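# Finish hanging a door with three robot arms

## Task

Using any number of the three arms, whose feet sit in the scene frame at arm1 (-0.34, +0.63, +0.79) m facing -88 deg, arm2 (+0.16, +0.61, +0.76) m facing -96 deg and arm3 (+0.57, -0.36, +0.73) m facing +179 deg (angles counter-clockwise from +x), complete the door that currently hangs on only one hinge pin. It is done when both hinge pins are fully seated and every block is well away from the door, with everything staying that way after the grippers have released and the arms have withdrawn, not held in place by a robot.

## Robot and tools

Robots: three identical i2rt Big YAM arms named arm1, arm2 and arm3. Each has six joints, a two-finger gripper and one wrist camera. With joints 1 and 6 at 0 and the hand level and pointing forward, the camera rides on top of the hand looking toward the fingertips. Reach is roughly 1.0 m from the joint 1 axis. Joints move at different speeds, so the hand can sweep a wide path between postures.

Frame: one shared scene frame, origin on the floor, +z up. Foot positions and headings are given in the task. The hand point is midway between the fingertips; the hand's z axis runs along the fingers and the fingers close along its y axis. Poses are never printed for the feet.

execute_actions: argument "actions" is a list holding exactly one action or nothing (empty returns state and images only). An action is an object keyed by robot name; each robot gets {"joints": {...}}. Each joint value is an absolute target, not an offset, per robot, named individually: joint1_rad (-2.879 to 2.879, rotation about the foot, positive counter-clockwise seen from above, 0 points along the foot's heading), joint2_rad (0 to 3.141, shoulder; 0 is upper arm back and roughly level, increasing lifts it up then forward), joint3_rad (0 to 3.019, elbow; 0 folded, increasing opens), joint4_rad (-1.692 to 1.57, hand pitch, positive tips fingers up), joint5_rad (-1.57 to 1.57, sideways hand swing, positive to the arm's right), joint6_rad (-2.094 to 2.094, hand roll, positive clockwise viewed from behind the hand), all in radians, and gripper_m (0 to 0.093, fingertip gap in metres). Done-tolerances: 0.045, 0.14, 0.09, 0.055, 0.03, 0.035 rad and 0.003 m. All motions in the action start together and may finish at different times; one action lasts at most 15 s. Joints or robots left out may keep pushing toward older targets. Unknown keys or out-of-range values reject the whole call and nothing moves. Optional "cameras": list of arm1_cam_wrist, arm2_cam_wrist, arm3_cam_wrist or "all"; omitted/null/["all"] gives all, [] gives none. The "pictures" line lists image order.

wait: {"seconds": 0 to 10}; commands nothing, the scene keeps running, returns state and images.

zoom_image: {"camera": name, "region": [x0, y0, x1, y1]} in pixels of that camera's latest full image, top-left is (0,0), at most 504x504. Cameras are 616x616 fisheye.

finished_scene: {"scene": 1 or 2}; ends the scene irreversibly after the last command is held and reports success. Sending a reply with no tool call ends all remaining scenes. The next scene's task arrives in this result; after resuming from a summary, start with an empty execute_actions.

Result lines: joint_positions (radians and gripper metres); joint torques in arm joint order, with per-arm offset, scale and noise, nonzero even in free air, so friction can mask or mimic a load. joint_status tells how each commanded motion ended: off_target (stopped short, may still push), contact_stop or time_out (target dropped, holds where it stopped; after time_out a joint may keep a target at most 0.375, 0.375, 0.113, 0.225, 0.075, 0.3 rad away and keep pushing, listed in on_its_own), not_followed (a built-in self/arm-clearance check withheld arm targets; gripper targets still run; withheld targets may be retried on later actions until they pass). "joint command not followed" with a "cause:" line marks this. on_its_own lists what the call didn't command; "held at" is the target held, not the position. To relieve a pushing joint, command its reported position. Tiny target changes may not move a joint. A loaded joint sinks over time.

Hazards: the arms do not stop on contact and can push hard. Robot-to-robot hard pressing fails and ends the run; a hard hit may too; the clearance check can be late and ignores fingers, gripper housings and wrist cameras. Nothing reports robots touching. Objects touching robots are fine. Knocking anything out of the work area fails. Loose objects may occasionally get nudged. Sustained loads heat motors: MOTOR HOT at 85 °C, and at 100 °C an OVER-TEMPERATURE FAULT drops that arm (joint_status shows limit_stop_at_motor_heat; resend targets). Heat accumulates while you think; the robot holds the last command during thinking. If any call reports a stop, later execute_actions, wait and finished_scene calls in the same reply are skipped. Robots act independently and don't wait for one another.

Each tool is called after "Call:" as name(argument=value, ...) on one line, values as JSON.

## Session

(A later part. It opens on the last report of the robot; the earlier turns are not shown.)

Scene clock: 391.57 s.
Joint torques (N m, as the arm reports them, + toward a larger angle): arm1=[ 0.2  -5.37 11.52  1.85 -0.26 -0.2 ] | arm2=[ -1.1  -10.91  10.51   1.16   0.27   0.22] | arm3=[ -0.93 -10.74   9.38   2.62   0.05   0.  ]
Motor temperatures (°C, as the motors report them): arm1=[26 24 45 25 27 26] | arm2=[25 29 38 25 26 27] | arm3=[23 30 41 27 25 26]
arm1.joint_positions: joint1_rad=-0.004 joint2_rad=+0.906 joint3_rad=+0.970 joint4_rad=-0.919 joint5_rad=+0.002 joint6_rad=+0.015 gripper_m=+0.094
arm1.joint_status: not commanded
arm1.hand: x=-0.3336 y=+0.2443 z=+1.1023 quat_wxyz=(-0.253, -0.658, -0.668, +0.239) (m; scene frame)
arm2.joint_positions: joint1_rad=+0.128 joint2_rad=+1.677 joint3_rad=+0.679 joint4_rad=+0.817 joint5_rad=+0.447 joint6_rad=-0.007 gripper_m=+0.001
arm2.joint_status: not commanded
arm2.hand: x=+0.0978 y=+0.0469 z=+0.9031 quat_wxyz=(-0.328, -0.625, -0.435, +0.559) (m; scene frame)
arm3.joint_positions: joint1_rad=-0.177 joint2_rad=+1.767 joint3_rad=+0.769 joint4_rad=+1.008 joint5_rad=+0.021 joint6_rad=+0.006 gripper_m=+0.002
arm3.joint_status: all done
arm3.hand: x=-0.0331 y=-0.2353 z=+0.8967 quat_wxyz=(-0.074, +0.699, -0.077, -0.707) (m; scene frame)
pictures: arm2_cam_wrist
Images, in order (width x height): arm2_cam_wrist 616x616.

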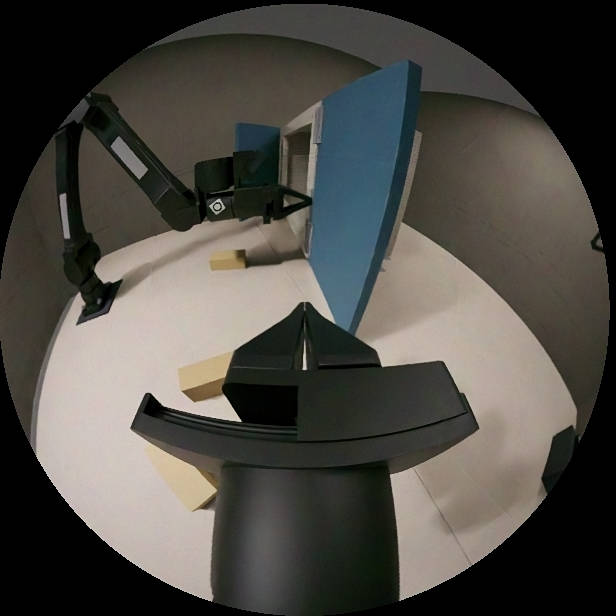

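Call:
execute_actions(actions=[{"arm3":{"joints":{"joint2_rad":1.68}}}], cameras=[])

Call:
execute_actions(actions=[{"arm3":{"joints":{"joint3_rad":0.75}}}], cameras=["arm2_cam_wrist"])

Call:
zoom_image(camera="arm2_cam_wrist", region=[270, 90, 350, 280])

Scene clock: 399.90 s.
Joint torques (N m, as the arm reports them, + toward a larger angle): arm1=[ 0.19 -5.49 11.46  1.86 -0.27 -0.21] | arm2=[ -0.84 -10.92  10.36   1.14   0.26   0.19] | arm3=[ -1.17 -11.07   9.9    2.4    0.04  -0.01]
Motor temperatures (°C, as the motors report them): arm1=[26 24 45 25 27 26] | arm2=[25 29 38 25 26 27] | arm3=[23 30 41 27 25 26]
arm1.joint_positions: joint1_rad=-0.004 joint2_rad=+0.906 joint3_rad=+0.970 joint4_rad=-0.919 joint5_rad=+0.002 joint6_rad=+0.015 gripper_m=+0.094
arm1.joint_status: not commanded
arm1.hand: x=-0.3336 y=+0.2443 z=+1.1023 quat_wxyz=(-0.253, -0.658, -0.668, +0.239) (m; scene frame)
arm2.joint_positions: joint1_rad=+0.128 joint2_rad=+1.677 joint3_rad=+0.679 joint4_rad=+0.817 joint5_rad=+0.447 joint6_rad=-0.007 gripper_m=+0.001
arm2.joint_status: not commanded
arm2.hand: x=+0.0978 y=+0.0469 z=+0.9031 quat_wxyz=(-0.328, -0.625, -0.435, +0.559) (m; scene frame)
arm3.joint_positions: joint1_rad=-0.178 joint2_rad=+1.687 joint3_rad=+0.769 joint4_rad=+1.013 joint5_rad=+0.021 joint6_rad=+0.006 gripper_m=+0.002
arm3.joint_status: all done
arm3.hand: x=-0.0280 y=-0.2361 z=+0.9455 quat_wxyz=(-0.077, +0.669, -0.075, -0.736) (m; scene frame)
pictures: none
No camera images: the call's "cameras" was empty. Leave "cameras" out to get every camera's image.

Scene clock: 400.57 s.
Joint torques (N m, as the arm reports them, + toward a larger angle): arm1=[ 0.21 -5.41 11.48  1.87 -0.26 -0.2 ] | arm2=[ -1.35 -10.92  10.46   1.12   0.27   0.22] | arm3=[ -0.44 -11.16   6.57   2.28   0.05   0.  ]
Motor temperatures (°C, as the motors report them): arm1=[26 24 45 25 27 26] | arm2=[25 29 38 25 26 27] | arm3=[23 30 41 27 25 26]
arm1.joint_positions: joint1_rad=-0.004 joint2_rad=+0.906 joint3_rad=+0.970 joint4_rad=-0.919 joint5_rad=+0.002 joint6_rad=+0.015 gripper_m=+0.094
arm1.joint_status: not commanded
arm1.hand: x=-0.3336 y=+0.2443 z=+1.1023 quat_wxyz=(-0.253, -0.658, -0.668, +0.239) (m; scene frame)
arm2.joint_positions: joint1_rad=+0.128 joint2_rad=+1.677 joint3_rad=+0.679 joint4_rad=+0.817 joint5_rad=+0.447 joint6_rad=-0.007 gripper_m=+0.001
arm2.joint_status: not commanded
arm2.hand: x=+0.0978 y=+0.0469 z=+0.9031 quat_wxyz=(-0.328, -0.625, -0.435, +0.559) (m; scene frame)
arm3.joint_positions: joint1_rad=-0.178 joint2_rad=+1.687 joint3_rad=+0.751 joint4_rad=+1.013 joint5_rad=+0.021 joint6_rad=+0.006 gripper_m=+0.002
arm3.joint_status: all done
arm3.hand: x=-0.0229 y=-0.2371 z=+0.9370 quat_wxyz=(-0.076, +0.675, -0.075, -0.730) (m; scene frame)
pictures: arm2_cam_wrist
Images, in order (width x height): arm2_cam_wrist 616x616.

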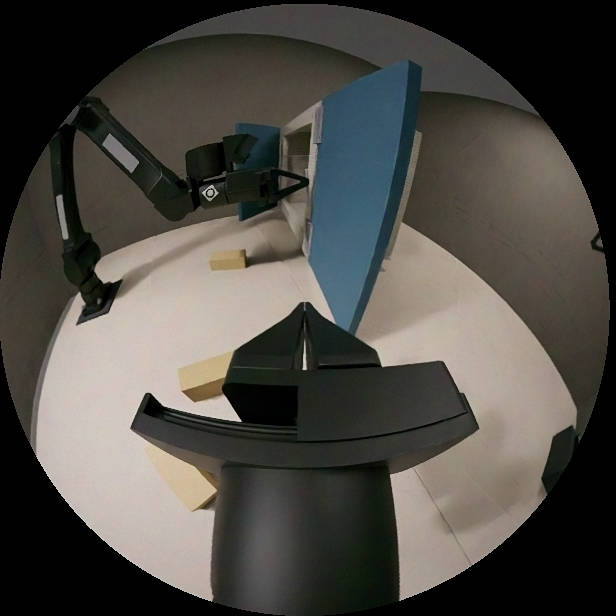

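Region (270, 90, 350, 280) of arm2_cam_wrist's 616x616 image, scaled by 2.653, with more detail than that image has; it fills the left 212 columns of this view, and the rest is white.

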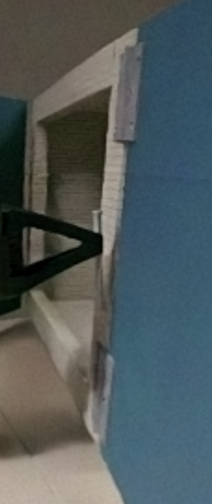

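Call:
execute_actions(actions=[{"arm3":{"joints":{"joint4_rad":0.93}},"arm2":{"joints":{"joint1_rad":0.2,"joint2_rad":1.85,"joint3_rad":0.85,"joint4_rad":0.85,"joint5_rad":0.75}}}], cameras=["arm2_cam_wrist"])

Scene clock: 406.63 s.
Joint torques (N m, as the arm reports them, + toward a larger angle): arm1=[ 0.25 -5.42 11.48  1.88 -0.28 -0.2 ] | arm2=[ -0.45 -13.07   8.92   2.6    0.29   0.24] | arm3=[ -1.04 -11.78   6.56   1.49   0.01  -0.02]
Motor temperatures (°C, as the motors report them): arm1=[26 24 45 25 27 26] | arm2=[25 29 38 25 26 27] | arm3=[23 30 40 27 25 26]
arm1.joint_positions: joint1_rad=-0.004 joint2_rad=+0.906 joint3_rad=+0.970 joint4_rad=-0.919 joint5_rad=+0.002 joint6_rad=+0.015 gripper_m=+0.094
arm1.joint_status: not commanded
arm1.hand: x=-0.3336 y=+0.2443 z=+1.1023 quat_wxyz=(-0.253, -0.658, -0.668, +0.239) (m; scene frame)
arm2.joint_positions: joint1_rad=+0.201 joint2_rad=+1.848 joint3_rad=+0.824 joint4_rad=+0.824 joint5_rad=+0.747 joint6_rad=-0.007 gripper_m=+0.001
arm2.joint_status: all done
arm2.hand: x=+0.0988 y=+0.0160 z=+0.8759 quat_wxyz=(-0.246, -0.656, -0.376, +0.606) (m; scene frame)
arm3.joint_positions: joint1_rad=-0.178 joint2_rad=+1.687 joint3_rad=+0.751 joint4_rad=+0.940 joint5_rad=+0.021 joint6_rad=+0.006 gripper_m=+0.002
arm3.joint_status: all done
arm3.hand: x=-0.0237 y=-0.2369 z=+0.9191 quat_wxyz=(-0.074, +0.701, -0.077, -0.705) (m; scene frame)
pictures: arm2_cam_wrist
Images, in order (width x height): arm2_cam_wrist 616x616.

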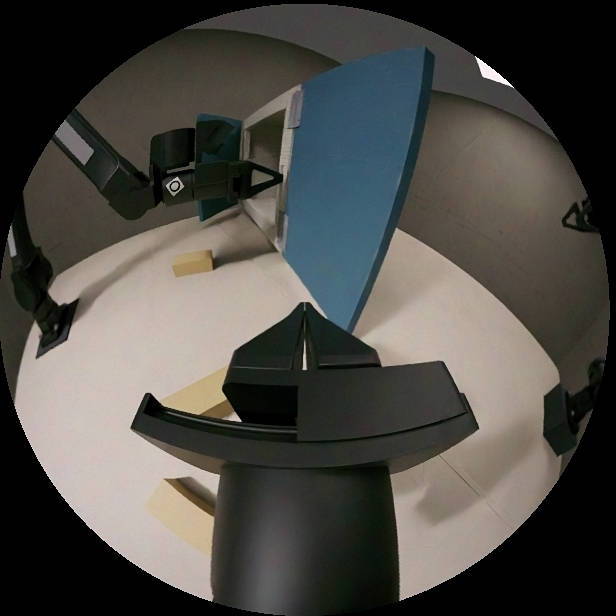

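Call:
zoom_image(camera="arm2_cam_wrist", region=[240, 80, 330, 260])

Region (240, 80, 330, 260) of arm2_cam_wrist's 616x616 image, scaled by 2.800, with more detail than that image has.

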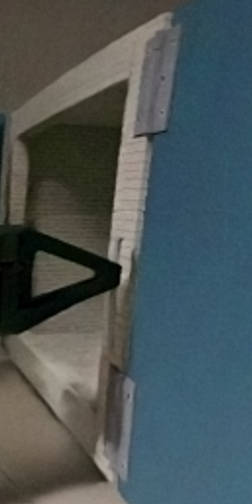

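Call:
execute_actions(actions=[{"arm3":{"joints":{"joint3_rad":0.805,"joint4_rad":0.96}}}], cameras=[])

Call:
execute_actions(actions=[{"arm3":{"joints":{"joint2_rad":1.78,"joint4_rad":1.03}}}], cameras=["arm2_cam_wrist","arm3_cam_wrist"])

Call:
zoom_image(camera="arm2_cam_wrist", region=[240, 80, 330, 260])

Scene clock: 417.07 s.
Joint torques (N m, as the arm reports them, + toward a larger angle): arm1=[ 0.15 -5.34 11.49  1.87 -0.27 -0.21] | arm2=[ -0.12 -12.69   8.98   2.67   0.28   0.22] | arm3=[ -1.35 -11.55  10.23   2.41   0.02  -0.01]
Motor temperatures (°C, as the motors report them): arm1=[26 24 46 25 27 26] | arm2=[25 29 37 25 26 27] | arm3=[23 30 39 27 25 26]
arm1.joint_positions: joint1_rad=-0.004 joint2_rad=+0.906 joint3_rad=+0.970 joint4_rad=-0.919 joint5_rad=+0.002 joint6_rad=+0.015 gripper_m=+0.094
arm1.joint_status: not commanded
arm1.hand: x=-0.3336 y=+0.2443 z=+1.1023 quat_wxyz=(-0.253, -0.658, -0.668, +0.239) (m; scene frame)
arm2.joint_positions: joint1_rad=+0.201 joint2_rad=+1.848 joint3_rad=+0.824 joint4_rad=+0.824 joint5_rad=+0.747 joint6_rad=-0.007 gripper_m=+0.001
arm2.joint_status: not commanded
arm2.hand: x=+0.0988 y=+0.0160 z=+0.8759 quat_wxyz=(-0.246, -0.656, -0.376, +0.606) (m; scene frame)
arm3.joint_positions: joint1_rad=-0.178 joint2_rad=+1.687 joint3_rad=+0.763 joint4_rad=+0.940 joint5_rad=+0.021 joint6_rad=+0.006 gripper_m=+0.002
arm3.joint_status: all done
arm3.hand: x=-0.0273 y=-0.2362 z=+0.9248 quat_wxyz=(-0.074, +0.697, -0.077, -0.709) (m; scene frame)
pictures: none
No camera images: the call's "cameras" was empty. Leave "cameras" out to get every camera's image.

Scene clock: 417.83 s.
Joint torques (N m, as the arm reports them, + toward a larger angle): arm1=[ 0.1  -5.47 11.5   1.85 -0.26 -0.2 ] | arm2=[ -0.78 -12.64   8.82   2.7    0.33   0.21] | arm3=[ -1.05 -11.47   9.23   2.61   0.05  -0.02]
Motor temperatures (°C, as the motors report them): arm1=[26 24 46 25 27 26] | arm2=[25 29 37 25 26 27] | arm3=[23 30 39 27 25 26]
arm1.joint_positions: joint1_rad=-0.004 joint2_rad=+0.906 joint3_rad=+0.970 joint4_rad=-0.919 joint5_rad=+0.002 joint6_rad=+0.015 gripper_m=+0.094
arm1.joint_status: not commanded
arm1.hand: x=-0.3336 y=+0.2443 z=+1.1023 quat_wxyz=(-0.253, -0.658, -0.668, +0.239) (m; scene frame)
arm2.joint_positions: joint1_rad=+0.201 joint2_rad=+1.848 joint3_rad=+0.824 joint4_rad=+0.824 joint5_rad=+0.747 joint6_rad=-0.007 gripper_m=+0.001
arm2.joint_status: not commanded
arm2.hand: x=+0.0988 y=+0.0160 z=+0.8759 quat_wxyz=(-0.246, -0.656, -0.376, +0.606) (m; scene frame)
arm3.joint_positions: joint1_rad=-0.178 joint2_rad=+1.777 joint3_rad=+0.771 joint4_rad=+1.007 joint5_rad=+0.021 joint6_rad=+0.006 gripper_m=+0.002
arm3.joint_status: all done
arm3.hand: x=-0.0340 y=-0.2349 z=+0.8915 quat_wxyz=(-0.074, +0.702, -0.078, -0.704) (m; scene frame)
pictures: arm2_cam_wrist, arm3_cam_wrist
Images, in order (width x height): arm2_cam_wrist 616x616, arm3_cam_wrist 616x616.

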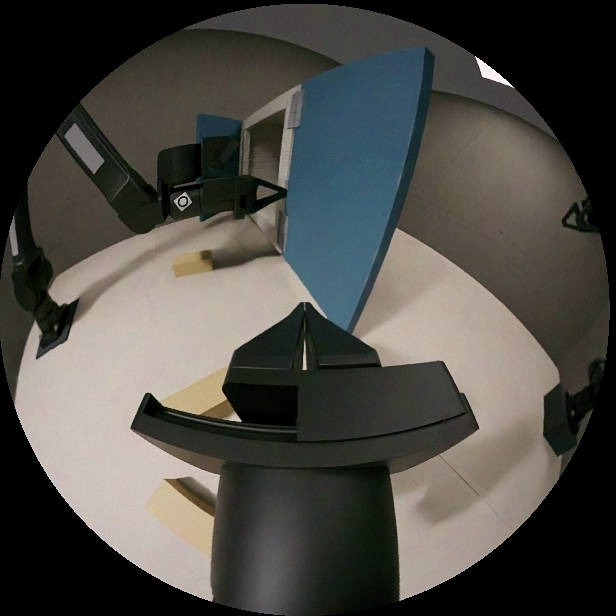

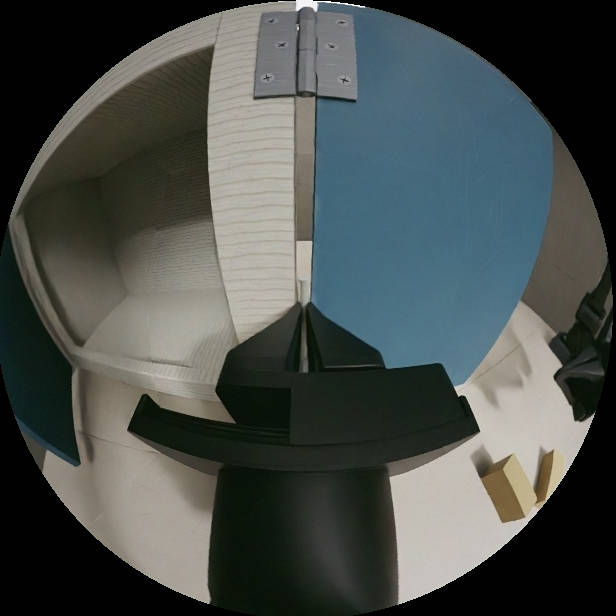

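Region (240, 80, 330, 260) of arm2_cam_wrist's 616x616 image, scaled by 2.800, with more detail than that image has.

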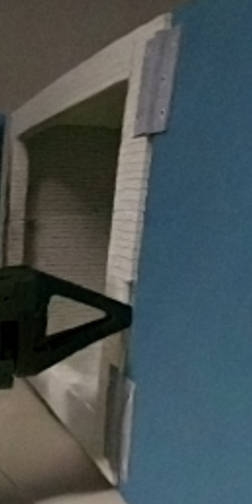

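Call:
execute_actions(actions=[{"arm3":{"joints":{"joint2_rad":1.825,"joint3_rad":0.76,"joint4_rad":1.08}}}], cameras=["arm2_cam_wrist"])

Call:
zoom_image(camera="arm2_cam_wrist", region=[250, 160, 320, 260])

Scene clock: 427.03 s.
Joint torques (N m, as the arm reports them, + toward a larger angle): arm1=[ 0.15 -5.53 11.51  1.89 -0.26 -0.21] | arm2=[ -0.32 -12.6    8.9    2.62   0.33   0.19] | arm3=[-0.79 -9.99  5.43  2.42  0.06  0.01]
Motor temperatures (°C, as the motors report them): arm1=[26 24 46 25 27 26] | arm2=[25 29 37 25 26 27] | arm3=[23 30 40 27 25 26]
arm1.joint_positions: joint1_rad=-0.004 joint2_rad=+0.906 joint3_rad=+0.970 joint4_rad=-0.919 joint5_rad=+0.002 joint6_rad=+0.015 gripper_m=+0.094
arm1.joint_status: not commanded
arm1.hand: x=-0.3336 y=+0.2443 z=+1.1023 quat_wxyz=(-0.253, -0.658, -0.668, +0.239) (m; scene frame)
arm2.joint_positions: joint1_rad=+0.201 joint2_rad=+1.848 joint3_rad=+0.824 joint4_rad=+0.824 joint5_rad=+0.747 joint6_rad=-0.007 gripper_m=+0.001
arm2.joint_status: not commanded
arm2.hand: x=+0.0988 y=+0.0160 z=+0.8759 quat_wxyz=(-0.246, -0.656, -0.376, +0.606) (m; scene frame)
arm3.joint_positions: joint1_rad=-0.178 joint2_rad=+1.800 joint3_rad=+0.768 joint4_rad=+1.065 joint5_rad=+0.021 joint6_rad=+0.006 gripper_m=+0.002
arm3.joint_status: all done
arm3.hand: x=-0.0336 y=-0.2350 z=+0.8905 quat_wxyz=(-0.075, +0.691, -0.077, -0.715) (m; scene frame)
pictures: arm2_cam_wrist
Images, in order (width x height): arm2_cam_wrist 616x616.

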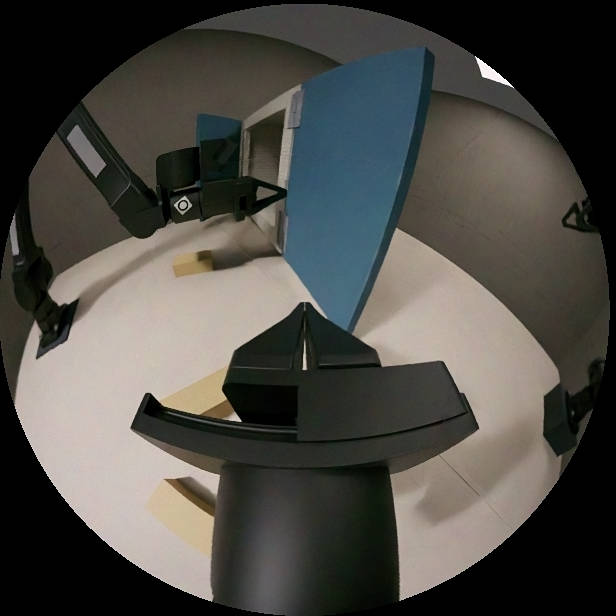

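Region (250, 160, 320, 260) of arm2_cam_wrist's 616x616 image, scaled by 5.040, with more detail than that image has; it fills the left 353 columns of this view, and the rest is white.

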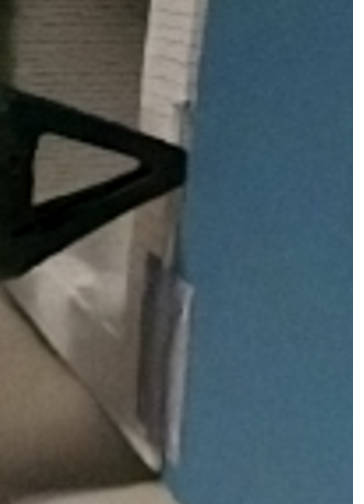

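Call:
execute_actions(actions=[{"arm3":{"joints":{"joint2_rad":1.75,"joint3_rad":0.82,"joint4_rad":1.0}}}], cameras=[])

Call:
execute_actions(actions=[{"arm3":{"joints":{"joint2_rad":1.83,"joint4_rad":1.06}}}], cameras=["arm2_cam_wrist","arm3_cam_wrist"])

Call:
zoom_image(camera="arm2_cam_wrist", region=[250, 160, 320, 260])

Scene clock: 436.53 s.
Joint torques (N m, as the arm reports them, + toward a larger angle): arm1=[ 0.19 -5.41 11.5   1.83 -0.26 -0.2 ] | arm2=[ -0.49 -12.77   8.76   2.55   0.25   0.19] | arm3=[ -1.31 -13.83  10.33   1.5    0.03  -0.02]
Motor temperatures (°C, as the motors report them): arm1=[26 24 46 25 27 26] | arm2=[25 30 37 25 26 27] | arm3=[23 30 39 27 25 26]
arm1.joint_positions: joint1_rad=-0.004 joint2_rad=+0.906 joint3_rad=+0.970 joint4_rad=-0.919 joint5_rad=+0.002 joint6_rad=+0.015 gripper_m=+0.094
arm1.joint_status: not commanded
arm1.hand: x=-0.3336 y=+0.2443 z=+1.1023 quat_wxyz=(-0.253, -0.658, -0.668, +0.239) (m; scene frame)
arm2.joint_positions: joint1_rad=+0.201 joint2_rad=+1.848 joint3_rad=+0.824 joint4_rad=+0.824 joint5_rad=+0.747 joint6_rad=-0.007 gripper_m=+0.001
arm2.joint_status: not commanded
arm2.hand: x=+0.0988 y=+0.0160 z=+0.8759 quat_wxyz=(-0.246, -0.656, -0.376, +0.606) (m; scene frame)
arm3.joint_positions: joint1_rad=-0.178 joint2_rad=+1.778 joint3_rad=+0.771 joint4_rad=+1.008 joint5_rad=+0.021 joint6_rad=+0.006 gripper_m=+0.002
arm3.joint_status: all done
arm3.hand: x=-0.0340 y=-0.2349 z=+0.8915 quat_wxyz=(-0.074, +0.702, -0.078, -0.704) (m; scene frame)
pictures: none
No camera images: the call's "cameras" was empty. Leave "cameras" out to get every camera's image.

Scene clock: 437.23 s.
Joint torques (N m, as the arm reports them, + toward a larger angle): arm1=[ 0.2  -5.43 11.5   1.9  -0.26 -0.21] | arm2=[ -0.65 -13.06   8.77   2.63   0.31   0.21] | arm3=[ -1.15 -10.37  10.14   2.02   0.04  -0.02]
Motor temperatures (°C, as the motors report them): arm1=[26 24 46 25 27 26] | arm2=[25 30 37 25 26 27] | arm3=[23 30 39 27 25 26]
arm1.joint_positions: joint1_rad=-0.004 joint2_rad=+0.906 joint3_rad=+0.970 joint4_rad=-0.919 joint5_rad=+0.002 joint6_rad=+0.015 gripper_m=+0.094
arm1.joint_status: not commanded
arm1.hand: x=-0.3336 y=+0.2443 z=+1.1023 quat_wxyz=(-0.253, -0.658, -0.668, +0.239) (m; scene frame)
arm2.joint_positions: joint1_rad=+0.201 joint2_rad=+1.848 joint3_rad=+0.824 joint4_rad=+0.824 joint5_rad=+0.747 joint6_rad=-0.007 gripper_m=+0.001
arm2.joint_status: not commanded
arm2.hand: x=+0.0988 y=+0.0160 z=+0.8759 quat_wxyz=(-0.246, -0.656, -0.376, +0.606) (m; scene frame)
arm3.joint_positions: joint1_rad=-0.178 joint2_rad=+1.801 joint3_rad=+0.771 joint4_rad=+1.051 joint5_rad=+0.021 joint6_rad=+0.006 gripper_m=+0.002
arm3.joint_status: all done
arm3.hand: x=-0.0346 y=-0.2348 z=+0.8882 quat_wxyz=(-0.075, +0.695, -0.077, -0.711) (m; scene frame)
pictures: arm2_cam_wrist, arm3_cam_wrist
Images, in order (width x height): arm2_cam_wrist 616x616, arm3_cam_wrist 616x616.

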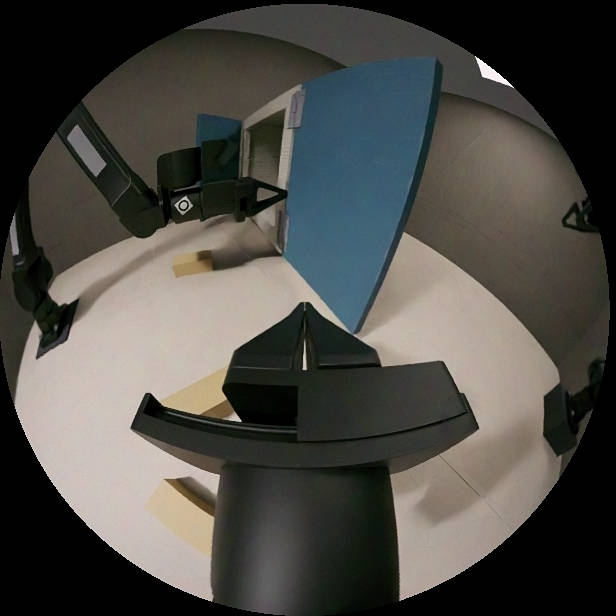

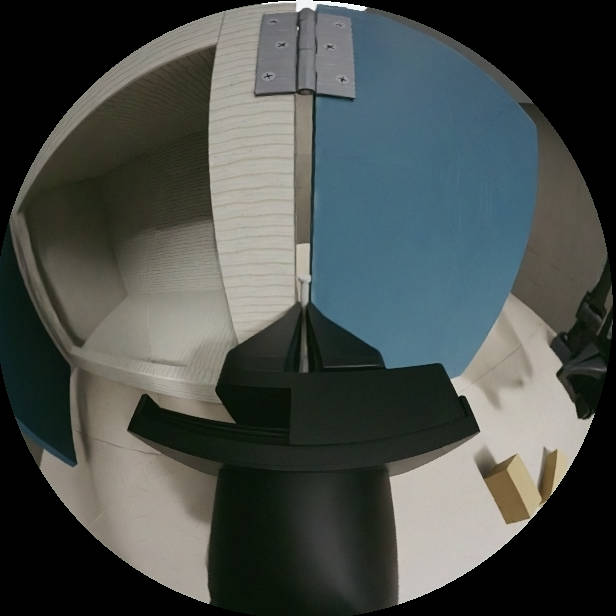

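Region (250, 160, 320, 260) of arm2_cam_wrist's 616x616 image, scaled by 5.040, with more detail than that image has; it fills the left 353 columns of this view, and the rest is white.

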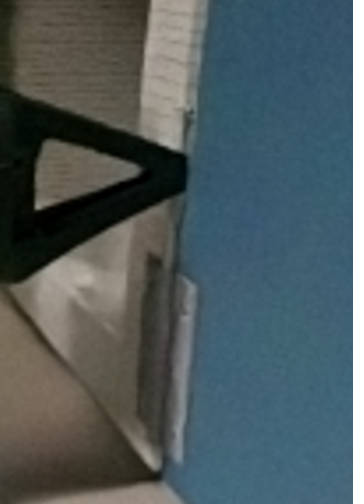

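Call:
execute_actions(actions=[{"arm3":{"joints":{"joint5_rad":0.008}}}], cameras=[])

Call:
execute_actions(actions=[{"arm3":{"joints":{"joint5_rad":0.04}}}], cameras=["arm2_cam_wrist"])

Scene clock: 449.97 s.
Joint torques (N m, as the arm reports them, + toward a larger angle): arm1=[ 0.06 -5.38 11.52  1.9  -0.26 -0.19] | arm2=[ -0.64 -12.91   8.81   2.64   0.29   0.22] | arm3=[-0.91 -9.68 10.08  1.99 -0.4  -0.04]
Motor temperatures (°C, as the motors report them): arm1=[26 24 46 25 27 26] | arm2=[25 30 37 25 26 27] | arm3=[23 30 41 27 25 26]
arm1.joint_positions: joint1_rad=-0.004 joint2_rad=+0.906 joint3_rad=+0.970 joint4_rad=-0.919 joint5_rad=+0.002 joint6_rad=+0.015 gripper_m=+0.094
arm1.joint_status: not commanded
arm1.hand: x=-0.3336 y=+0.2443 z=+1.1023 quat_wxyz=(-0.253, -0.658, -0.668, +0.239) (m; scene frame)
arm2.joint_positions: joint1_rad=+0.201 joint2_rad=+1.848 joint3_rad=+0.824 joint4_rad=+0.824 joint5_rad=+0.747 joint6_rad=-0.007 gripper_m=+0.001
arm2.joint_status: not commanded
arm2.hand: x=+0.0988 y=+0.0160 z=+0.8759 quat_wxyz=(-0.246, -0.656, -0.376, +0.606) (m; scene frame)
arm3.joint_positions: joint1_rad=-0.179 joint2_rad=+1.804 joint3_rad=+0.771 joint4_rad=+1.051 joint5_rad=+0.014 joint6_rad=+0.006 gripper_m=+0.002
arm3.joint_status: all done
arm3.hand: x=-0.0350 y=-0.2352 z=+0.8863 quat_wxyz=(-0.072, +0.697, -0.075, -0.710) (m; scene frame)
pictures: none
No camera images: the call's "cameras" was empty. Leave "cameras" out to get every camera's image.

Scene clock: 450.47 s.
Joint torques (N m, as the arm reports them, + toward a larger angle): arm1=[ 0.25 -5.51 11.5   1.89 -0.25 -0.2 ] | arm2=[ -0.65 -12.91   8.95   2.61   0.29   0.23] | arm3=[ -1.19 -10.12  10.2    2.14   0.64  -0.01]
Motor temperatures (°C, as the motors report them): arm1=[26 24 46 25 27 26] | arm2=[25 30 37 25 26 27] | arm3=[23 30 41 27 25 26]
arm1.joint_positions: joint1_rad=-0.004 joint2_rad=+0.906 joint3_rad=+0.970 joint4_rad=-0.919 joint5_rad=+0.002 joint6_rad=+0.015 gripper_m=+0.094
arm1.joint_status: not commanded
arm1.hand: x=-0.3336 y=+0.2443 z=+1.1023 quat_wxyz=(-0.253, -0.658, -0.668, +0.239) (m; scene frame)
arm2.joint_positions: joint1_rad=+0.201 joint2_rad=+1.848 joint3_rad=+0.824 joint4_rad=+0.824 joint5_rad=+0.747 joint6_rad=-0.007 gripper_m=+0.001
arm2.joint_status: not commanded
arm2.hand: x=+0.0988 y=+0.0160 z=+0.8759 quat_wxyz=(-0.246, -0.656, -0.376, +0.606) (m; scene frame)
arm3.joint_positions: joint1_rad=-0.179 joint2_rad=+1.804 joint3_rad=+0.771 joint4_rad=+1.051 joint5_rad=+0.021 joint6_rad=+0.006 gripper_m=+0.002
arm3.joint_status: all done
arm3.hand: x=-0.0347 y=-0.2341 z=+0.8863 quat_wxyz=(-0.075, +0.697, -0.077, -0.709) (m; scene frame)
pictures: arm2_cam_wrist
Images, in order (width x height): arm2_cam_wrist 616x616.

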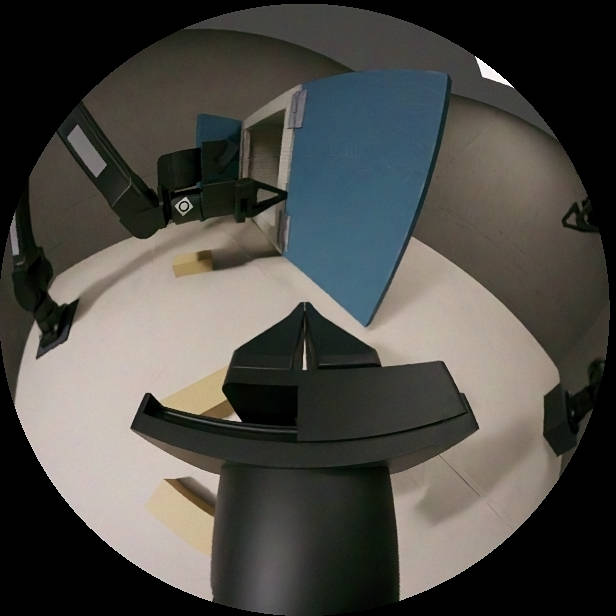

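Call:
execute_actions(actions=[{"arm3":{"joints":{"joint5_rad":0.02,"joint2_rad":1.88,"joint3_rad":0.77,"joint4_rad":1.09}}}], cameras=["arm2_cam_wrist"])

Call:
zoom_image(camera="arm2_cam_wrist", region=[250, 160, 320, 260])

Scene clock: 457.00 s.
Joint torques (N m, as the arm reports them, + toward a larger angle): arm1=[ 0.09 -5.54 11.5   1.9  -0.27 -0.2 ] | arm2=[ -0.58 -12.79   8.89   2.54   0.3    0.19] | arm3=[-1.37 -8.41  5.85  1.32 -0.05 -0.01]
Motor temperatures (°C, as the motors report them): arm1=[26 24 47 25 27 26] | arm2=[25 30 37 25 26 27] | arm3=[23 30 42 27 25 26]
arm1.joint_positions: joint1_rad=-0.004 joint2_rad=+0.906 joint3_rad=+0.970 joint4_rad=-0.919 joint5_rad=+0.002 joint6_rad=+0.015 gripper_m=+0.094
arm1.joint_status: not commanded
arm1.hand: x=-0.3336 y=+0.2443 z=+1.1023 quat_wxyz=(-0.253, -0.658, -0.668, +0.239) (m; scene frame)
arm2.joint_positions: joint1_rad=+0.201 joint2_rad=+1.848 joint3_rad=+0.824 joint4_rad=+0.824 joint5_rad=+0.747 joint6_rad=-0.007 gripper_m=+0.001
arm2.joint_status: not commanded
arm2.hand: x=+0.0988 y=+0.0160 z=+0.8759 quat_wxyz=(-0.246, -0.656, -0.376, +0.606) (m; scene frame)
arm3.joint_positions: joint1_rad=-0.179 joint2_rad=+1.828 joint3_rad=+0.771 joint4_rad=+1.102 joint5_rad=+0.018 joint6_rad=+0.006 gripper_m=+0.002
arm3.joint_status: all done
arm3.hand: x=-0.0350 y=-0.2345 z=+0.8848 quat_wxyz=(-0.075, +0.687, -0.075, -0.719) (m; scene frame)
pictures: arm2_cam_wrist
Images, in order (width x height): arm2_cam_wrist 616x616.

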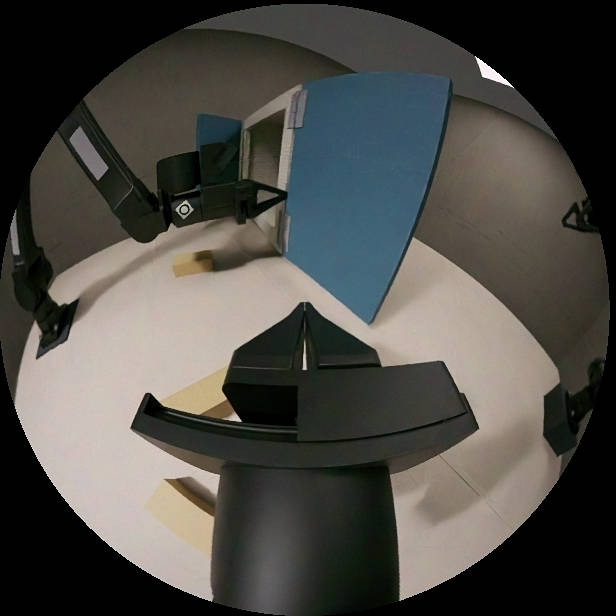

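Region (250, 160, 320, 260) of arm2_cam_wrist's 616x616 image, scaled by 5.040, with more detail than that image has; it fills the left 353 columns of this view, and the rest is white.

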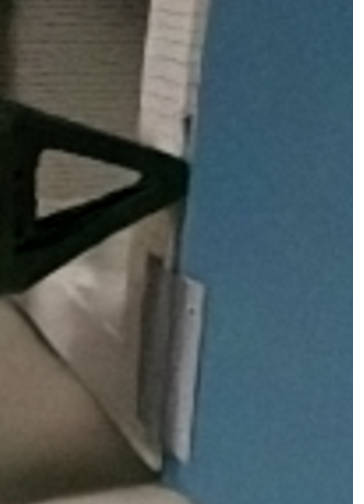

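Call:
execute_actions(actions=[{"arm2":{"joints":{"joint2_rad":1.6,"joint3_rad":0.68,"joint4_rad":0.86}},"arm3":{"joints":{"joint2_rad":1.85}}}], cameras=[])

Call:
execute_actions(actions=[{"arm2":{"joints":{"joint1_rad":-0.22,"joint5_rad":0.0,"gripper_m":0.093}}}], cameras=["arm2_cam_wrist"])

Scene clock: 467.53 s.
Joint torques (N m, as the arm reports them, + toward a larger angle): arm1=[ 0.17 -5.4  11.5   1.88 -0.26 -0.19] | arm2=[-0.1  -9.58  7.76  2.49  0.15  0.22] | arm3=[ -0.63 -10.08   5.82   1.32  -0.05  -0.01]
Motor temperatures (°C, as the motors report them): arm1=[26 24 47 25 27 26] | arm2=[25 30 37 25 26 27] | arm3=[23 30 40 27 25 26]
arm1.joint_positions: joint1_rad=-0.004 joint2_rad=+0.906 joint3_rad=+0.970 joint4_rad=-0.919 joint5_rad=+0.002 joint6_rad=+0.015 gripper_m=+0.094
arm1.joint_status: not commanded
arm1.hand: x=-0.3336 y=+0.2443 z=+1.1023 quat_wxyz=(-0.253, -0.658, -0.668, +0.239) (m; scene frame)
arm2.joint_positions: joint1_rad=+0.201 joint2_rad=+1.591 joint3_rad=+0.680 joint4_rad=+0.839 joint5_rad=+0.748 joint6_rad=-0.007 gripper_m=+0.001
arm2.joint_status: all done
arm2.hand: x=+0.0931 y=+0.0708 z=+0.9565 quat_wxyz=(-0.289, -0.643, -0.335, +0.625) (m; scene frame)
arm3.joint_positions: joint1_rad=-0.179 joint2_rad=+1.828 joint3_rad=+0.771 joint4_rad=+1.102 joint5_rad=+0.018 joint6_rad=+0.006 gripper_m=+0.002
arm3.joint_status: all done
arm3.hand: x=-0.0350 y=-0.2345 z=+0.8848 quat_wxyz=(-0.075, +0.687, -0.075, -0.719) (m; scene frame)
pictures: none
No camera images: the call's "cameras" was empty. Leave "cameras" out to get every camera's image.

Scene clock: 468.83 s.
Joint torques (N m, as the arm reports them, + toward a larger angle): arm1=[ 0.03 -5.47 11.49  1.84 -0.26 -0.21] | arm2=[  0.22 -10.13   7.92   2.74  -0.12   0.2 ] | arm3=[ -0.75 -10.11   5.76   1.28  -0.01  -0.04]
Motor temperatures (°C, as the motors report them): arm1=[26 24 47 25 27 26] | arm2=[25 30 37 25 26 27] | arm3=[23 30 40 27 25 26]
arm1.joint_positions: joint1_rad=-0.004 joint2_rad=+0.906 joint3_rad=+0.970 joint4_rad=-0.919 joint5_rad=+0.002 joint6_rad=+0.015 gripper_m=+0.094
arm1.joint_status: not commanded
arm1.hand: x=-0.3336 y=+0.2443 z=+1.1023 quat_wxyz=(-0.253, -0.658, -0.668, +0.239) (m; scene frame)
arm2.joint_positions: joint1_rad=-0.227 joint2_rad=+1.591 joint3_rad=+0.680 joint4_rad=+0.839 joint5_rad=+0.004 joint6_rad=-0.006 gripper_m=+0.093
arm2.joint_status: all done
arm2.hand: x=-0.0301 y=+0.0664 z=+0.9524 quat_wxyz=(-0.394, -0.598, -0.421, +0.557) (m; scene frame)
arm3.joint_positions: joint1_rad=-0.179 joint2_rad=+1.828 joint3_rad=+0.771 joint4_rad=+1.102 joint5_rad=+0.018 joint6_rad=+0.006 gripper_m=+0.002
arm3.joint_status: not commanded
arm3.hand: x=-0.0350 y=-0.2345 z=+0.8848 quat_wxyz=(-0.075, +0.687, -0.075, -0.719) (m; scene frame)
pictures: arm2_cam_wrist
Images, in order (width x height): arm2_cam_wrist 616x616.

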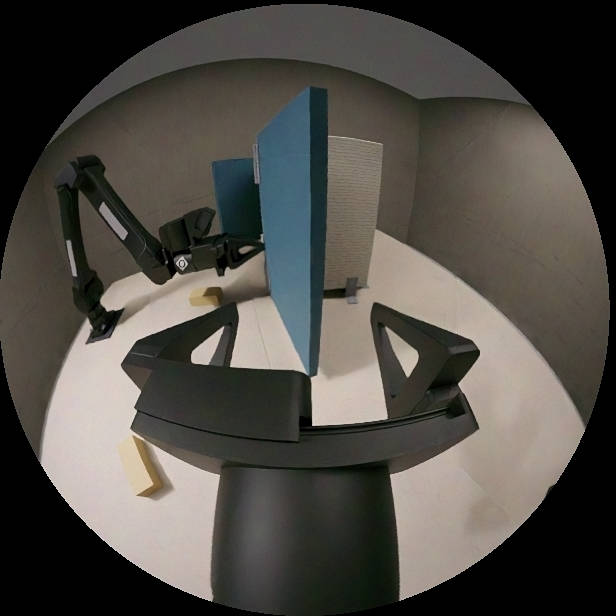

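Call:
execute_actions(actions=[{"arm2":{"joints":{"joint1_rad":-0.245,"joint2_rad":1.76,"joint3_rad":0.96,"joint4_rad":0.83}}}], cameras=["arm2_cam_wrist"])

Call:
execute_actions(actions=[{"arm2":{"joints":{"gripper_m":0.0}}}], cameras=[])

Call:
execute_actions(actions=[{"arm2":{"joints":{"joint2_rad":1.71,"joint4_rad":0.80}}}], cameras=["arm2_cam_wrist","arm3_cam_wrist"])

Scene clock: 474.73 s.
Joint torques (N m, as the arm reports them, + toward a larger angle): arm1=[ 0.18 -5.46 11.49  1.88 -0.26 -0.2 ] | arm2=[ -1.7  -13.74  10.89   1.44  -0.14   0.18] | arm3=[ -0.85 -10.48   5.74   1.31  -0.03  -0.02]
Motor temperatures (°C, as the motors report them): arm1=[26 24 47 25 27 26] | arm2=[25 30 37 25 26 27] | arm3=[23 30 39 27 25 26]
arm1.joint_positions: joint1_rad=-0.004 joint2_rad=+0.906 joint3_rad=+0.970 joint4_rad=-0.919 joint5_rad=+0.002 joint6_rad=+0.015 gripper_m=+0.094
arm1.joint_status: not commanded
arm1.hand: x=-0.3336 y=+0.2443 z=+1.1023 quat_wxyz=(-0.253, -0.658, -0.668, +0.239) (m; scene frame)
arm2.joint_positions: joint1_rad=-0.231 joint2_rad=+1.766 joint3_rad=+0.928 joint4_rad=+0.839 joint5_rad=+0.003 joint6_rad=-0.006 gripper_m=+0.093
arm2.joint_status: all done
arm2.hand: x=-0.0612 y=-0.0146 z=+0.9703 quat_wxyz=(-0.409, -0.577, -0.405, +0.579) (m; scene frame)
arm3.joint_positions: joint1_rad=-0.179 joint2_rad=+1.828 joint3_rad=+0.771 joint4_rad=+1.102 joint5_rad=+0.018 joint6_rad=+0.006 gripper_m=+0.002
arm3.joint_status: not commanded
arm3.hand: x=-0.0350 y=-0.2345 z=+0.8848 quat_wxyz=(-0.075, +0.687, -0.075, -0.719) (m; scene frame)
pictures: arm2_cam_wrist
Images, in order (width x height): arm2_cam_wrist 616x616.

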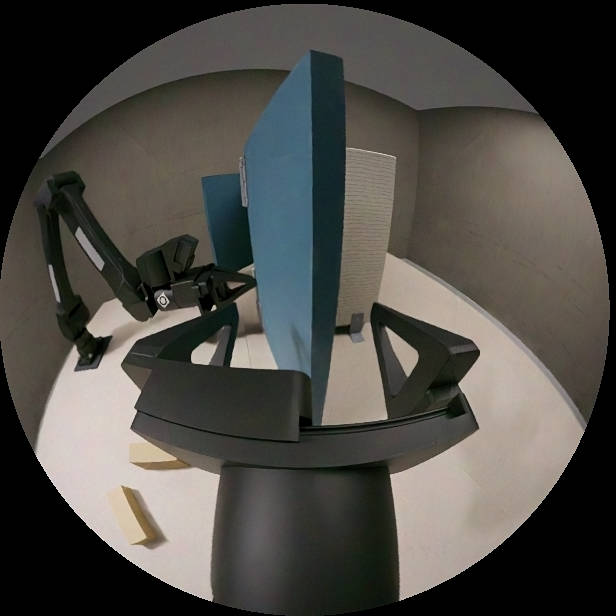

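Scene clock: 475.43 s.
Joint torques (N m, as the arm reports them, + toward a larger angle): arm1=[ 0.09 -5.6  11.54  1.87 -0.26 -0.2 ] | arm2=[ -1.23 -13.7   11.1    1.47   0.81   0.23] | arm3=[ -0.76 -10.35   5.81   1.33  -0.05  -0.02]
Motor temperatures (°C, as the motors report them): arm1=[26 24 47 25 27 26] | arm2=[25 30 37 25 26 27] | arm3=[23 30 39 27 25 26]
arm1.joint_positions: joint1_rad=-0.004 joint2_rad=+0.906 joint3_rad=+0.970 joint4_rad=-0.919 joint5_rad=+0.002 joint6_rad=+0.015 gripper_m=+0.094
arm1.joint_status: not commanded
arm1.hand: x=-0.3336 y=+0.2443 z=+1.1023 quat_wxyz=(-0.253, -0.658, -0.668, +0.239) (m; scene frame)
arm2.joint_positions: joint1_rad=-0.234 joint2_rad=+1.762 joint3_rad=+0.926 joint4_rad=+0.839 joint5_rad=-0.017 joint6_rad=-0.008 gripper_m=+0.021
arm2.joint_status: gripper_m off_target (ended at +0.021, target +0.000)
arm2.hand: x=-0.0590 y=-0.0145 z=+0.9715 quat_wxyz=(-0.414, -0.573, -0.411, +0.576) (m; scene frame)
arm3.joint_positions: joint1_rad=-0.179 joint2_rad=+1.828 joint3_rad=+0.771 joint4_rad=+1.102 joint5_rad=+0.018 joint6_rad=+0.006 gripper_m=+0.002
arm3.joint_status: not commanded
arm3.hand: x=-0.0350 y=-0.2345 z=+0.8848 quat_wxyz=(-0.075, +0.687, -0.075, -0.719) (m; scene frame)
pictures: none
No camera images: the call's "cameras" was empty. Leave "cameras" out to get every camera's image.

Scene clock: 476.03 s.
Joint torques (N m, as the arm reports them, + toward a larger angle): arm1=[ 0.16 -5.44 11.51  1.87 -0.26 -0.19] | arm2=[ -1.1  -16.29  11.14   1.44   0.91   0.17] | arm3=[-0.89 -9.83  5.76  1.28 -0.04 -0.02]
Motor temperatures (°C, as the motors report them): arm1=[26 24 47 25 27 26] | arm2=[25 30 37 25 26 27] | arm3=[23 30 39 27 25 26]
arm1.joint_positions: joint1_rad=-0.004 joint2_rad=+0.906 joint3_rad=+0.970 joint4_rad=-0.919 joint5_rad=+0.002 joint6_rad=+0.015 gripper_m=+0.094
arm1.joint_status: not commanded
arm1.hand: x=-0.3336 y=+0.2443 z=+1.1023 quat_wxyz=(-0.253, -0.658, -0.668, +0.239) (m; scene frame)
arm2.joint_positions: joint1_rad=-0.233 joint2_rad=+1.750 joint3_rad=+0.926 joint4_rad=+0.808 joint5_rad=-0.020 joint6_rad=-0.007 gripper_m=+0.021
arm2.joint_status: all done
arm2.hand: x=-0.0580 y=-0.0138 z=+0.9716 quat_wxyz=(-0.411, -0.578, -0.415, +0.570) (m; scene frame)
arm3.joint_positions: joint1_rad=-0.179 joint2_rad=+1.828 joint3_rad=+0.771 joint4_rad=+1.102 joint5_rad=+0.018 joint6_rad=+0.006 gripper_m=+0.002
arm3.joint_status: not commanded
arm3.hand: x=-0.0350 y=-0.2345 z=+0.8848 quat_wxyz=(-0.075, +0.687, -0.075, -0.719) (m; scene frame)
pictures: arm2_cam_wrist, arm3_cam_wrist
Images, in order (width x height): arm2_cam_wrist 616x616, arm3_cam_wrist 616x616.

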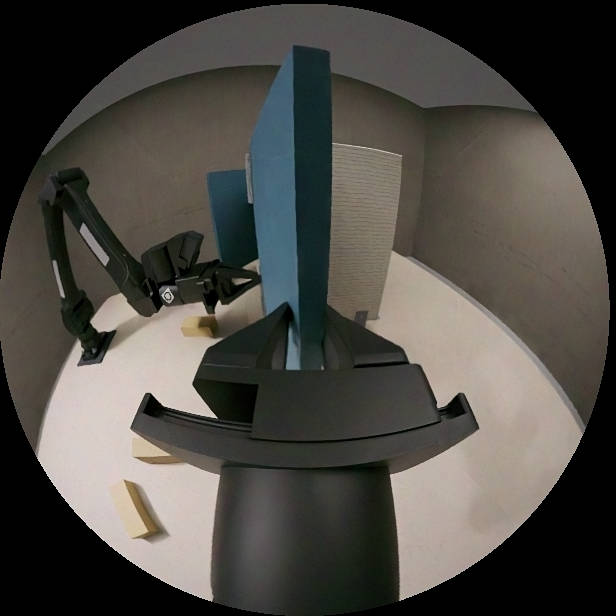

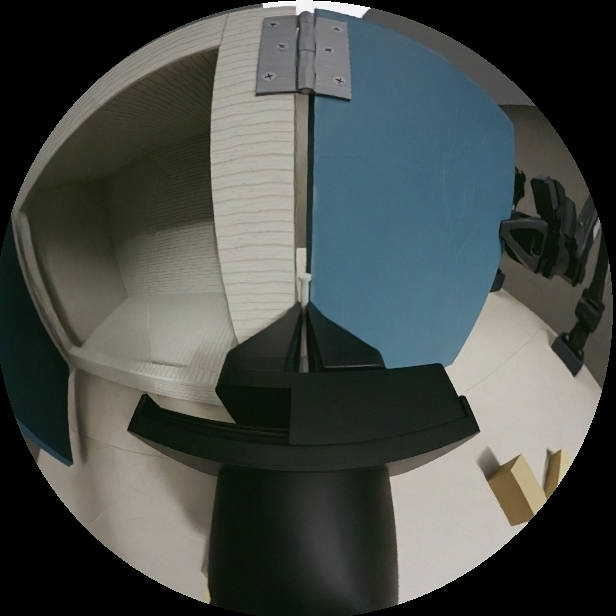

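Call:
execute_actions(actions=[{"arm2":{"joints":{"joint2_rad":1.68,"joint3_rad":0.97,"joint4_rad":0.87}},"arm3":{"joints":{"joint2_rad":1.88}}}], cameras=["arm3_cam_wrist"])

Scene clock: 482.53 s.
Joint torques (N m, as the arm reports them, + toward a larger angle): arm1=[ 0.22 -5.48 11.52  1.9  -0.26 -0.2 ] | arm2=[ -1.55 -18.49  12.07   4.1    0.99   0.22] | arm3=[-0.99 -8.69  5.77  1.36 -0.02  0.  ]
Motor temperatures (°C, as the motors report them): arm1=[26 24 47 25 27 26] | arm2=[25 30 38 25 26 27] | arm3=[23 30 39 27 25 26]
arm1.joint_positions: joint1_rad=-0.004 joint2_rad=+0.906 joint3_rad=+0.970 joint4_rad=-0.919 joint5_rad=+0.002 joint6_rad=+0.015 gripper_m=+0.094
arm1.joint_status: not commanded
arm1.hand: x=-0.3336 y=+0.2443 z=+1.1023 quat_wxyz=(-0.253, -0.658, -0.668, +0.239) (m; scene frame)
arm2.joint_positions: joint1_rad=-0.232 joint2_rad=+1.747 joint3_rad=+0.926 joint4_rad=+0.808 joint5_rad=-0.021 joint6_rad=-0.007 gripper_m=+0.020
arm2.joint_status: joint4_rad time_out (moved +0.000 of +0.062); the others done
arm2.on_its_own: joint4_rad reads +0.808 and still pushes toward +0.870 since a time_out
arm2.hand: x=-0.0572 y=-0.0138 z=+0.9738 quat_wxyz=(-0.412, -0.576, -0.415, +0.571) (m; scene frame)
arm3.joint_positions: joint1_rad=-0.179 joint2_rad=+1.832 joint3_rad=+0.771 joint4_rad=+1.102 joint5_rad=+0.017 joint6_rad=+0.006 gripper_m=+0.002
arm3.joint_status: all done
arm3.hand: x=-0.0351 y=-0.2346 z=+0.8822 quat_wxyz=(-0.074, +0.688, -0.075, -0.718) (m; scene frame)
pictures: arm3_cam_wrist
Images, in order (width x height): arm3_cam_wrist 616x616.

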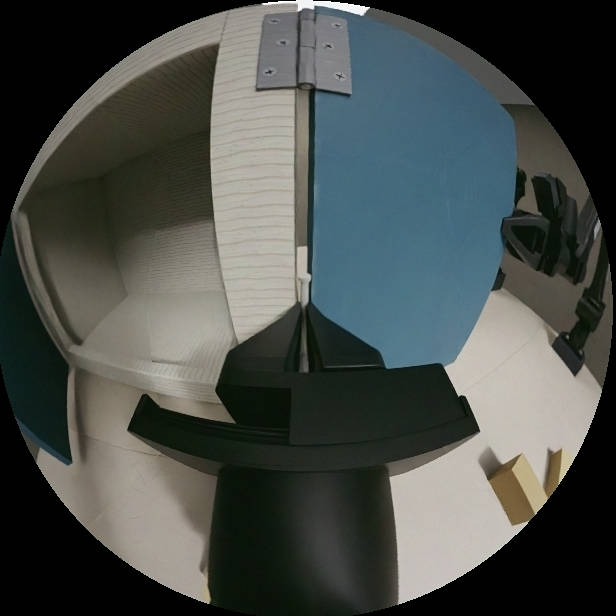

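Call:
execute_actions(actions=[{"arm2":{"joints":{"joint2_rad":1.62,"joint3_rad":1.0,"joint4_rad":0.81}},"arm3":{"joints":{"joint2_rad":1.84}}}], cameras=["arm3_cam_wrist"])

Scene clock: 491.27 s.
Joint torques (N m, as the arm reports them, + toward a larger angle): arm1=[ 0.18 -5.44 11.51  1.91 -0.26 -0.2 ] | arm2=[ -1.75 -21.76  14.63   3.16   1.1    0.2 ] | arm3=[ -0.51 -11.11   5.9    1.38  -0.01  -0.02]
Motor temperatures (°C, as the motors report them): arm1=[26 24 47 25 27 26] | arm2=[25 31 39 25 26 27] | arm3=[23 30 38 27 25 26]
arm1.joint_positions: joint1_rad=-0.004 joint2_rad=+0.906 joint3_rad=+0.970 joint4_rad=-0.919 joint5_rad=+0.002 joint6_rad=+0.015 gripper_m=+0.094
arm1.joint_status: not commanded
arm1.hand: x=-0.3336 y=+0.2443 z=+1.1023 quat_wxyz=(-0.253, -0.658, -0.668, +0.239) (m; scene frame)
arm2.joint_positions: joint1_rad=-0.227 joint2_rad=+1.731 joint3_rad=+0.926 joint4_rad=+0.775 joint5_rad=-0.024 joint6_rad=-0.006 gripper_m=+0.020
arm2.joint_status: all done
arm2.hand: x=-0.0530 y=-0.0137 z=+0.9763 quat_wxyz=(-0.412, -0.579, -0.420, +0.564) (m; scene frame)
arm3.joint_positions: joint1_rad=-0.179 joint2_rad=+1.832 joint3_rad=+0.770 joint4_rad=+1.102 joint5_rad=+0.016 joint6_rad=+0.006 gripper_m=+0.002
arm3.joint_status: all done
arm3.hand: x=-0.0350 y=-0.2348 z=+0.8823 quat_wxyz=(-0.074, +0.688, -0.075, -0.718) (m; scene frame)
pictures: arm3_cam_wrist
Images, in order (width x height): arm3_cam_wrist 616x616.

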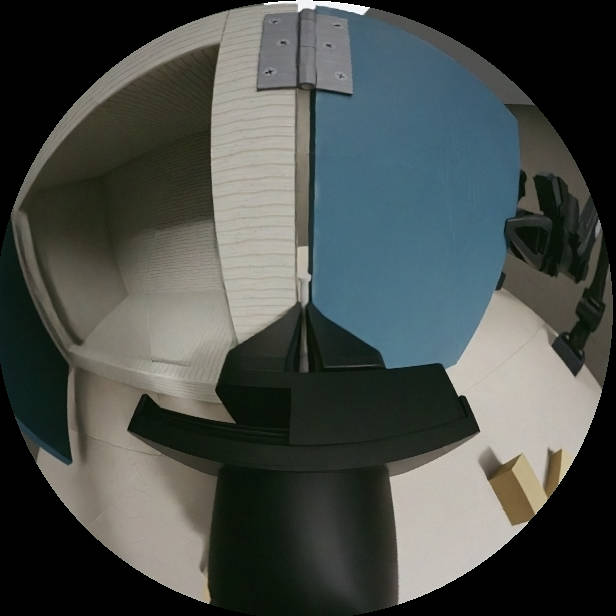

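Call:
execute_actions(actions=[{"arm3":{"joints":{"joint2_rad":1.9,"joint3_rad":0.76}}}], cameras=[])

Scene clock: 500.27 s.
Joint torques (N m, as the arm reports them, + toward a larger angle): arm1=[ 0.09 -5.42 11.46  1.9  -0.26 -0.21] | arm2=[ -2.18 -21.57  14.65   3.05   1.1    0.15] | arm3=[-0.85 -7.34  4.88  0.92  0.02 -0.03]
Motor temperatures (°C, as the motors report them): arm1=[26 24 47 25 27 26] | arm2=[25 33 41 25 27 27] | arm3=[23 30 38 27 25 26]
arm1.joint_positions: joint1_rad=-0.004 joint2_rad=+0.906 joint3_rad=+0.970 joint4_rad=-0.919 joint5_rad=+0.002 joint6_rad=+0.015 gripper_m=+0.094
arm1.joint_status: not commanded
arm1.hand: x=-0.3336 y=+0.2443 z=+1.1023 quat_wxyz=(-0.253, -0.658, -0.668, +0.239) (m; scene frame)
arm2.joint_positions: joint1_rad=-0.227 joint2_rad=+1.731 joint3_rad=+0.926 joint4_rad=+0.775 joint5_rad=-0.024 joint6_rad=-0.006 gripper_m=+0.020
arm2.joint_status: not commanded
arm2.hand: x=-0.0530 y=-0.0137 z=+0.9763 quat_wxyz=(-0.412, -0.580, -0.420, +0.564) (m; scene frame)
arm3.joint_positions: joint1_rad=-0.179 joint2_rad=+1.837 joint3_rad=+0.769 joint4_rad=+1.112 joint5_rad=+0.016 joint6_rad=+0.006 gripper_m=+0.002
arm3.joint_status: all done
arm3.hand: x=-0.0347 y=-0.2348 z=+0.8808 quat_wxyz=(-0.074, +0.687, -0.075, -0.719) (m; scene frame)
pictures: none
No camera images: the call's "cameras" was empty. Leave "cameras" out to get every camera's image.

Call:
execute_actions(actions=[{"arm3":{"joints":{"joint2_rad":1.87,"joint4_rad":1.04}}}], cameras=["arm3_cam_wrist"])

Scene clock: 507.77 s.
Joint torques (N m, as the arm reports them, + toward a larger angle): arm1=[ 0.08 -5.39 11.52  1.91 -0.27 -0.21] | arm2=[ -2.02 -21.83  14.6    3.12   1.09   0.19] | arm3=[-0.91 -9.4   5.12  0.17  0.06 -0.01]
Motor temperatures (°C, as the motors report them): arm1=[26 24 47 25 27 26] | arm2=[25 33 42 25 27 27] | arm3=[23 30 38 26 25 26]
arm1.joint_positions: joint1_rad=-0.004 joint2_rad=+0.906 joint3_rad=+0.970 joint4_rad=-0.919 joint5_rad=+0.002 joint6_rad=+0.015 gripper_m=+0.094
arm1.joint_status: not commanded
arm1.hand: x=-0.3336 y=+0.2443 z=+1.1023 quat_wxyz=(-0.253, -0.658, -0.668, +0.239) (m; scene frame)
arm2.joint_positions: joint1_rad=-0.227 joint2_rad=+1.731 joint3_rad=+0.926 joint4_rad=+0.775 joint5_rad=-0.024 joint6_rad=-0.006 gripper_m=+0.020
arm2.joint_status: not commanded
arm2.hand: x=-0.0530 y=-0.0137 z=+0.9763 quat_wxyz=(-0.412, -0.580, -0.420, +0.564) (m; scene frame)
arm3.joint_positions: joint1_rad=-0.179 joint2_rad=+1.837 joint3_rad=+0.769 joint4_rad=+1.084 joint5_rad=+0.015 joint6_rad=+0.005 gripper_m=+0.002
arm3.joint_status: all done
arm3.hand: x=-0.0349 y=-0.2350 z=+0.8741 quat_wxyz=(-0.073, +0.697, -0.075, -0.709) (m; scene frame)
pictures: arm3_cam_wrist
Images, in order (width x height): arm3_cam_wrist 616x616.

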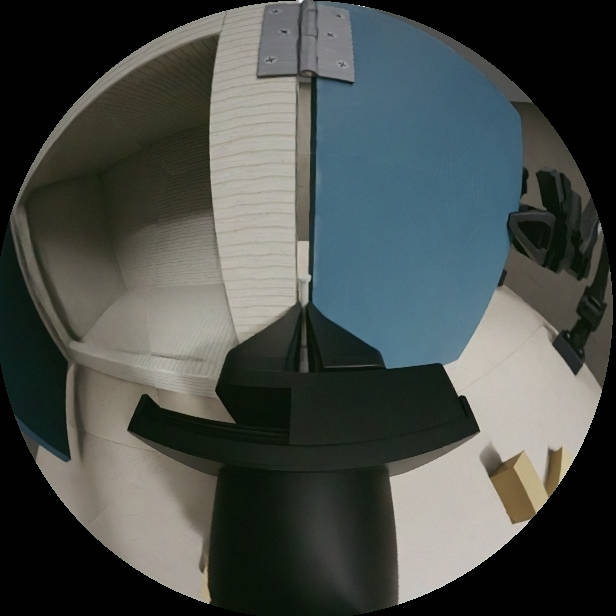

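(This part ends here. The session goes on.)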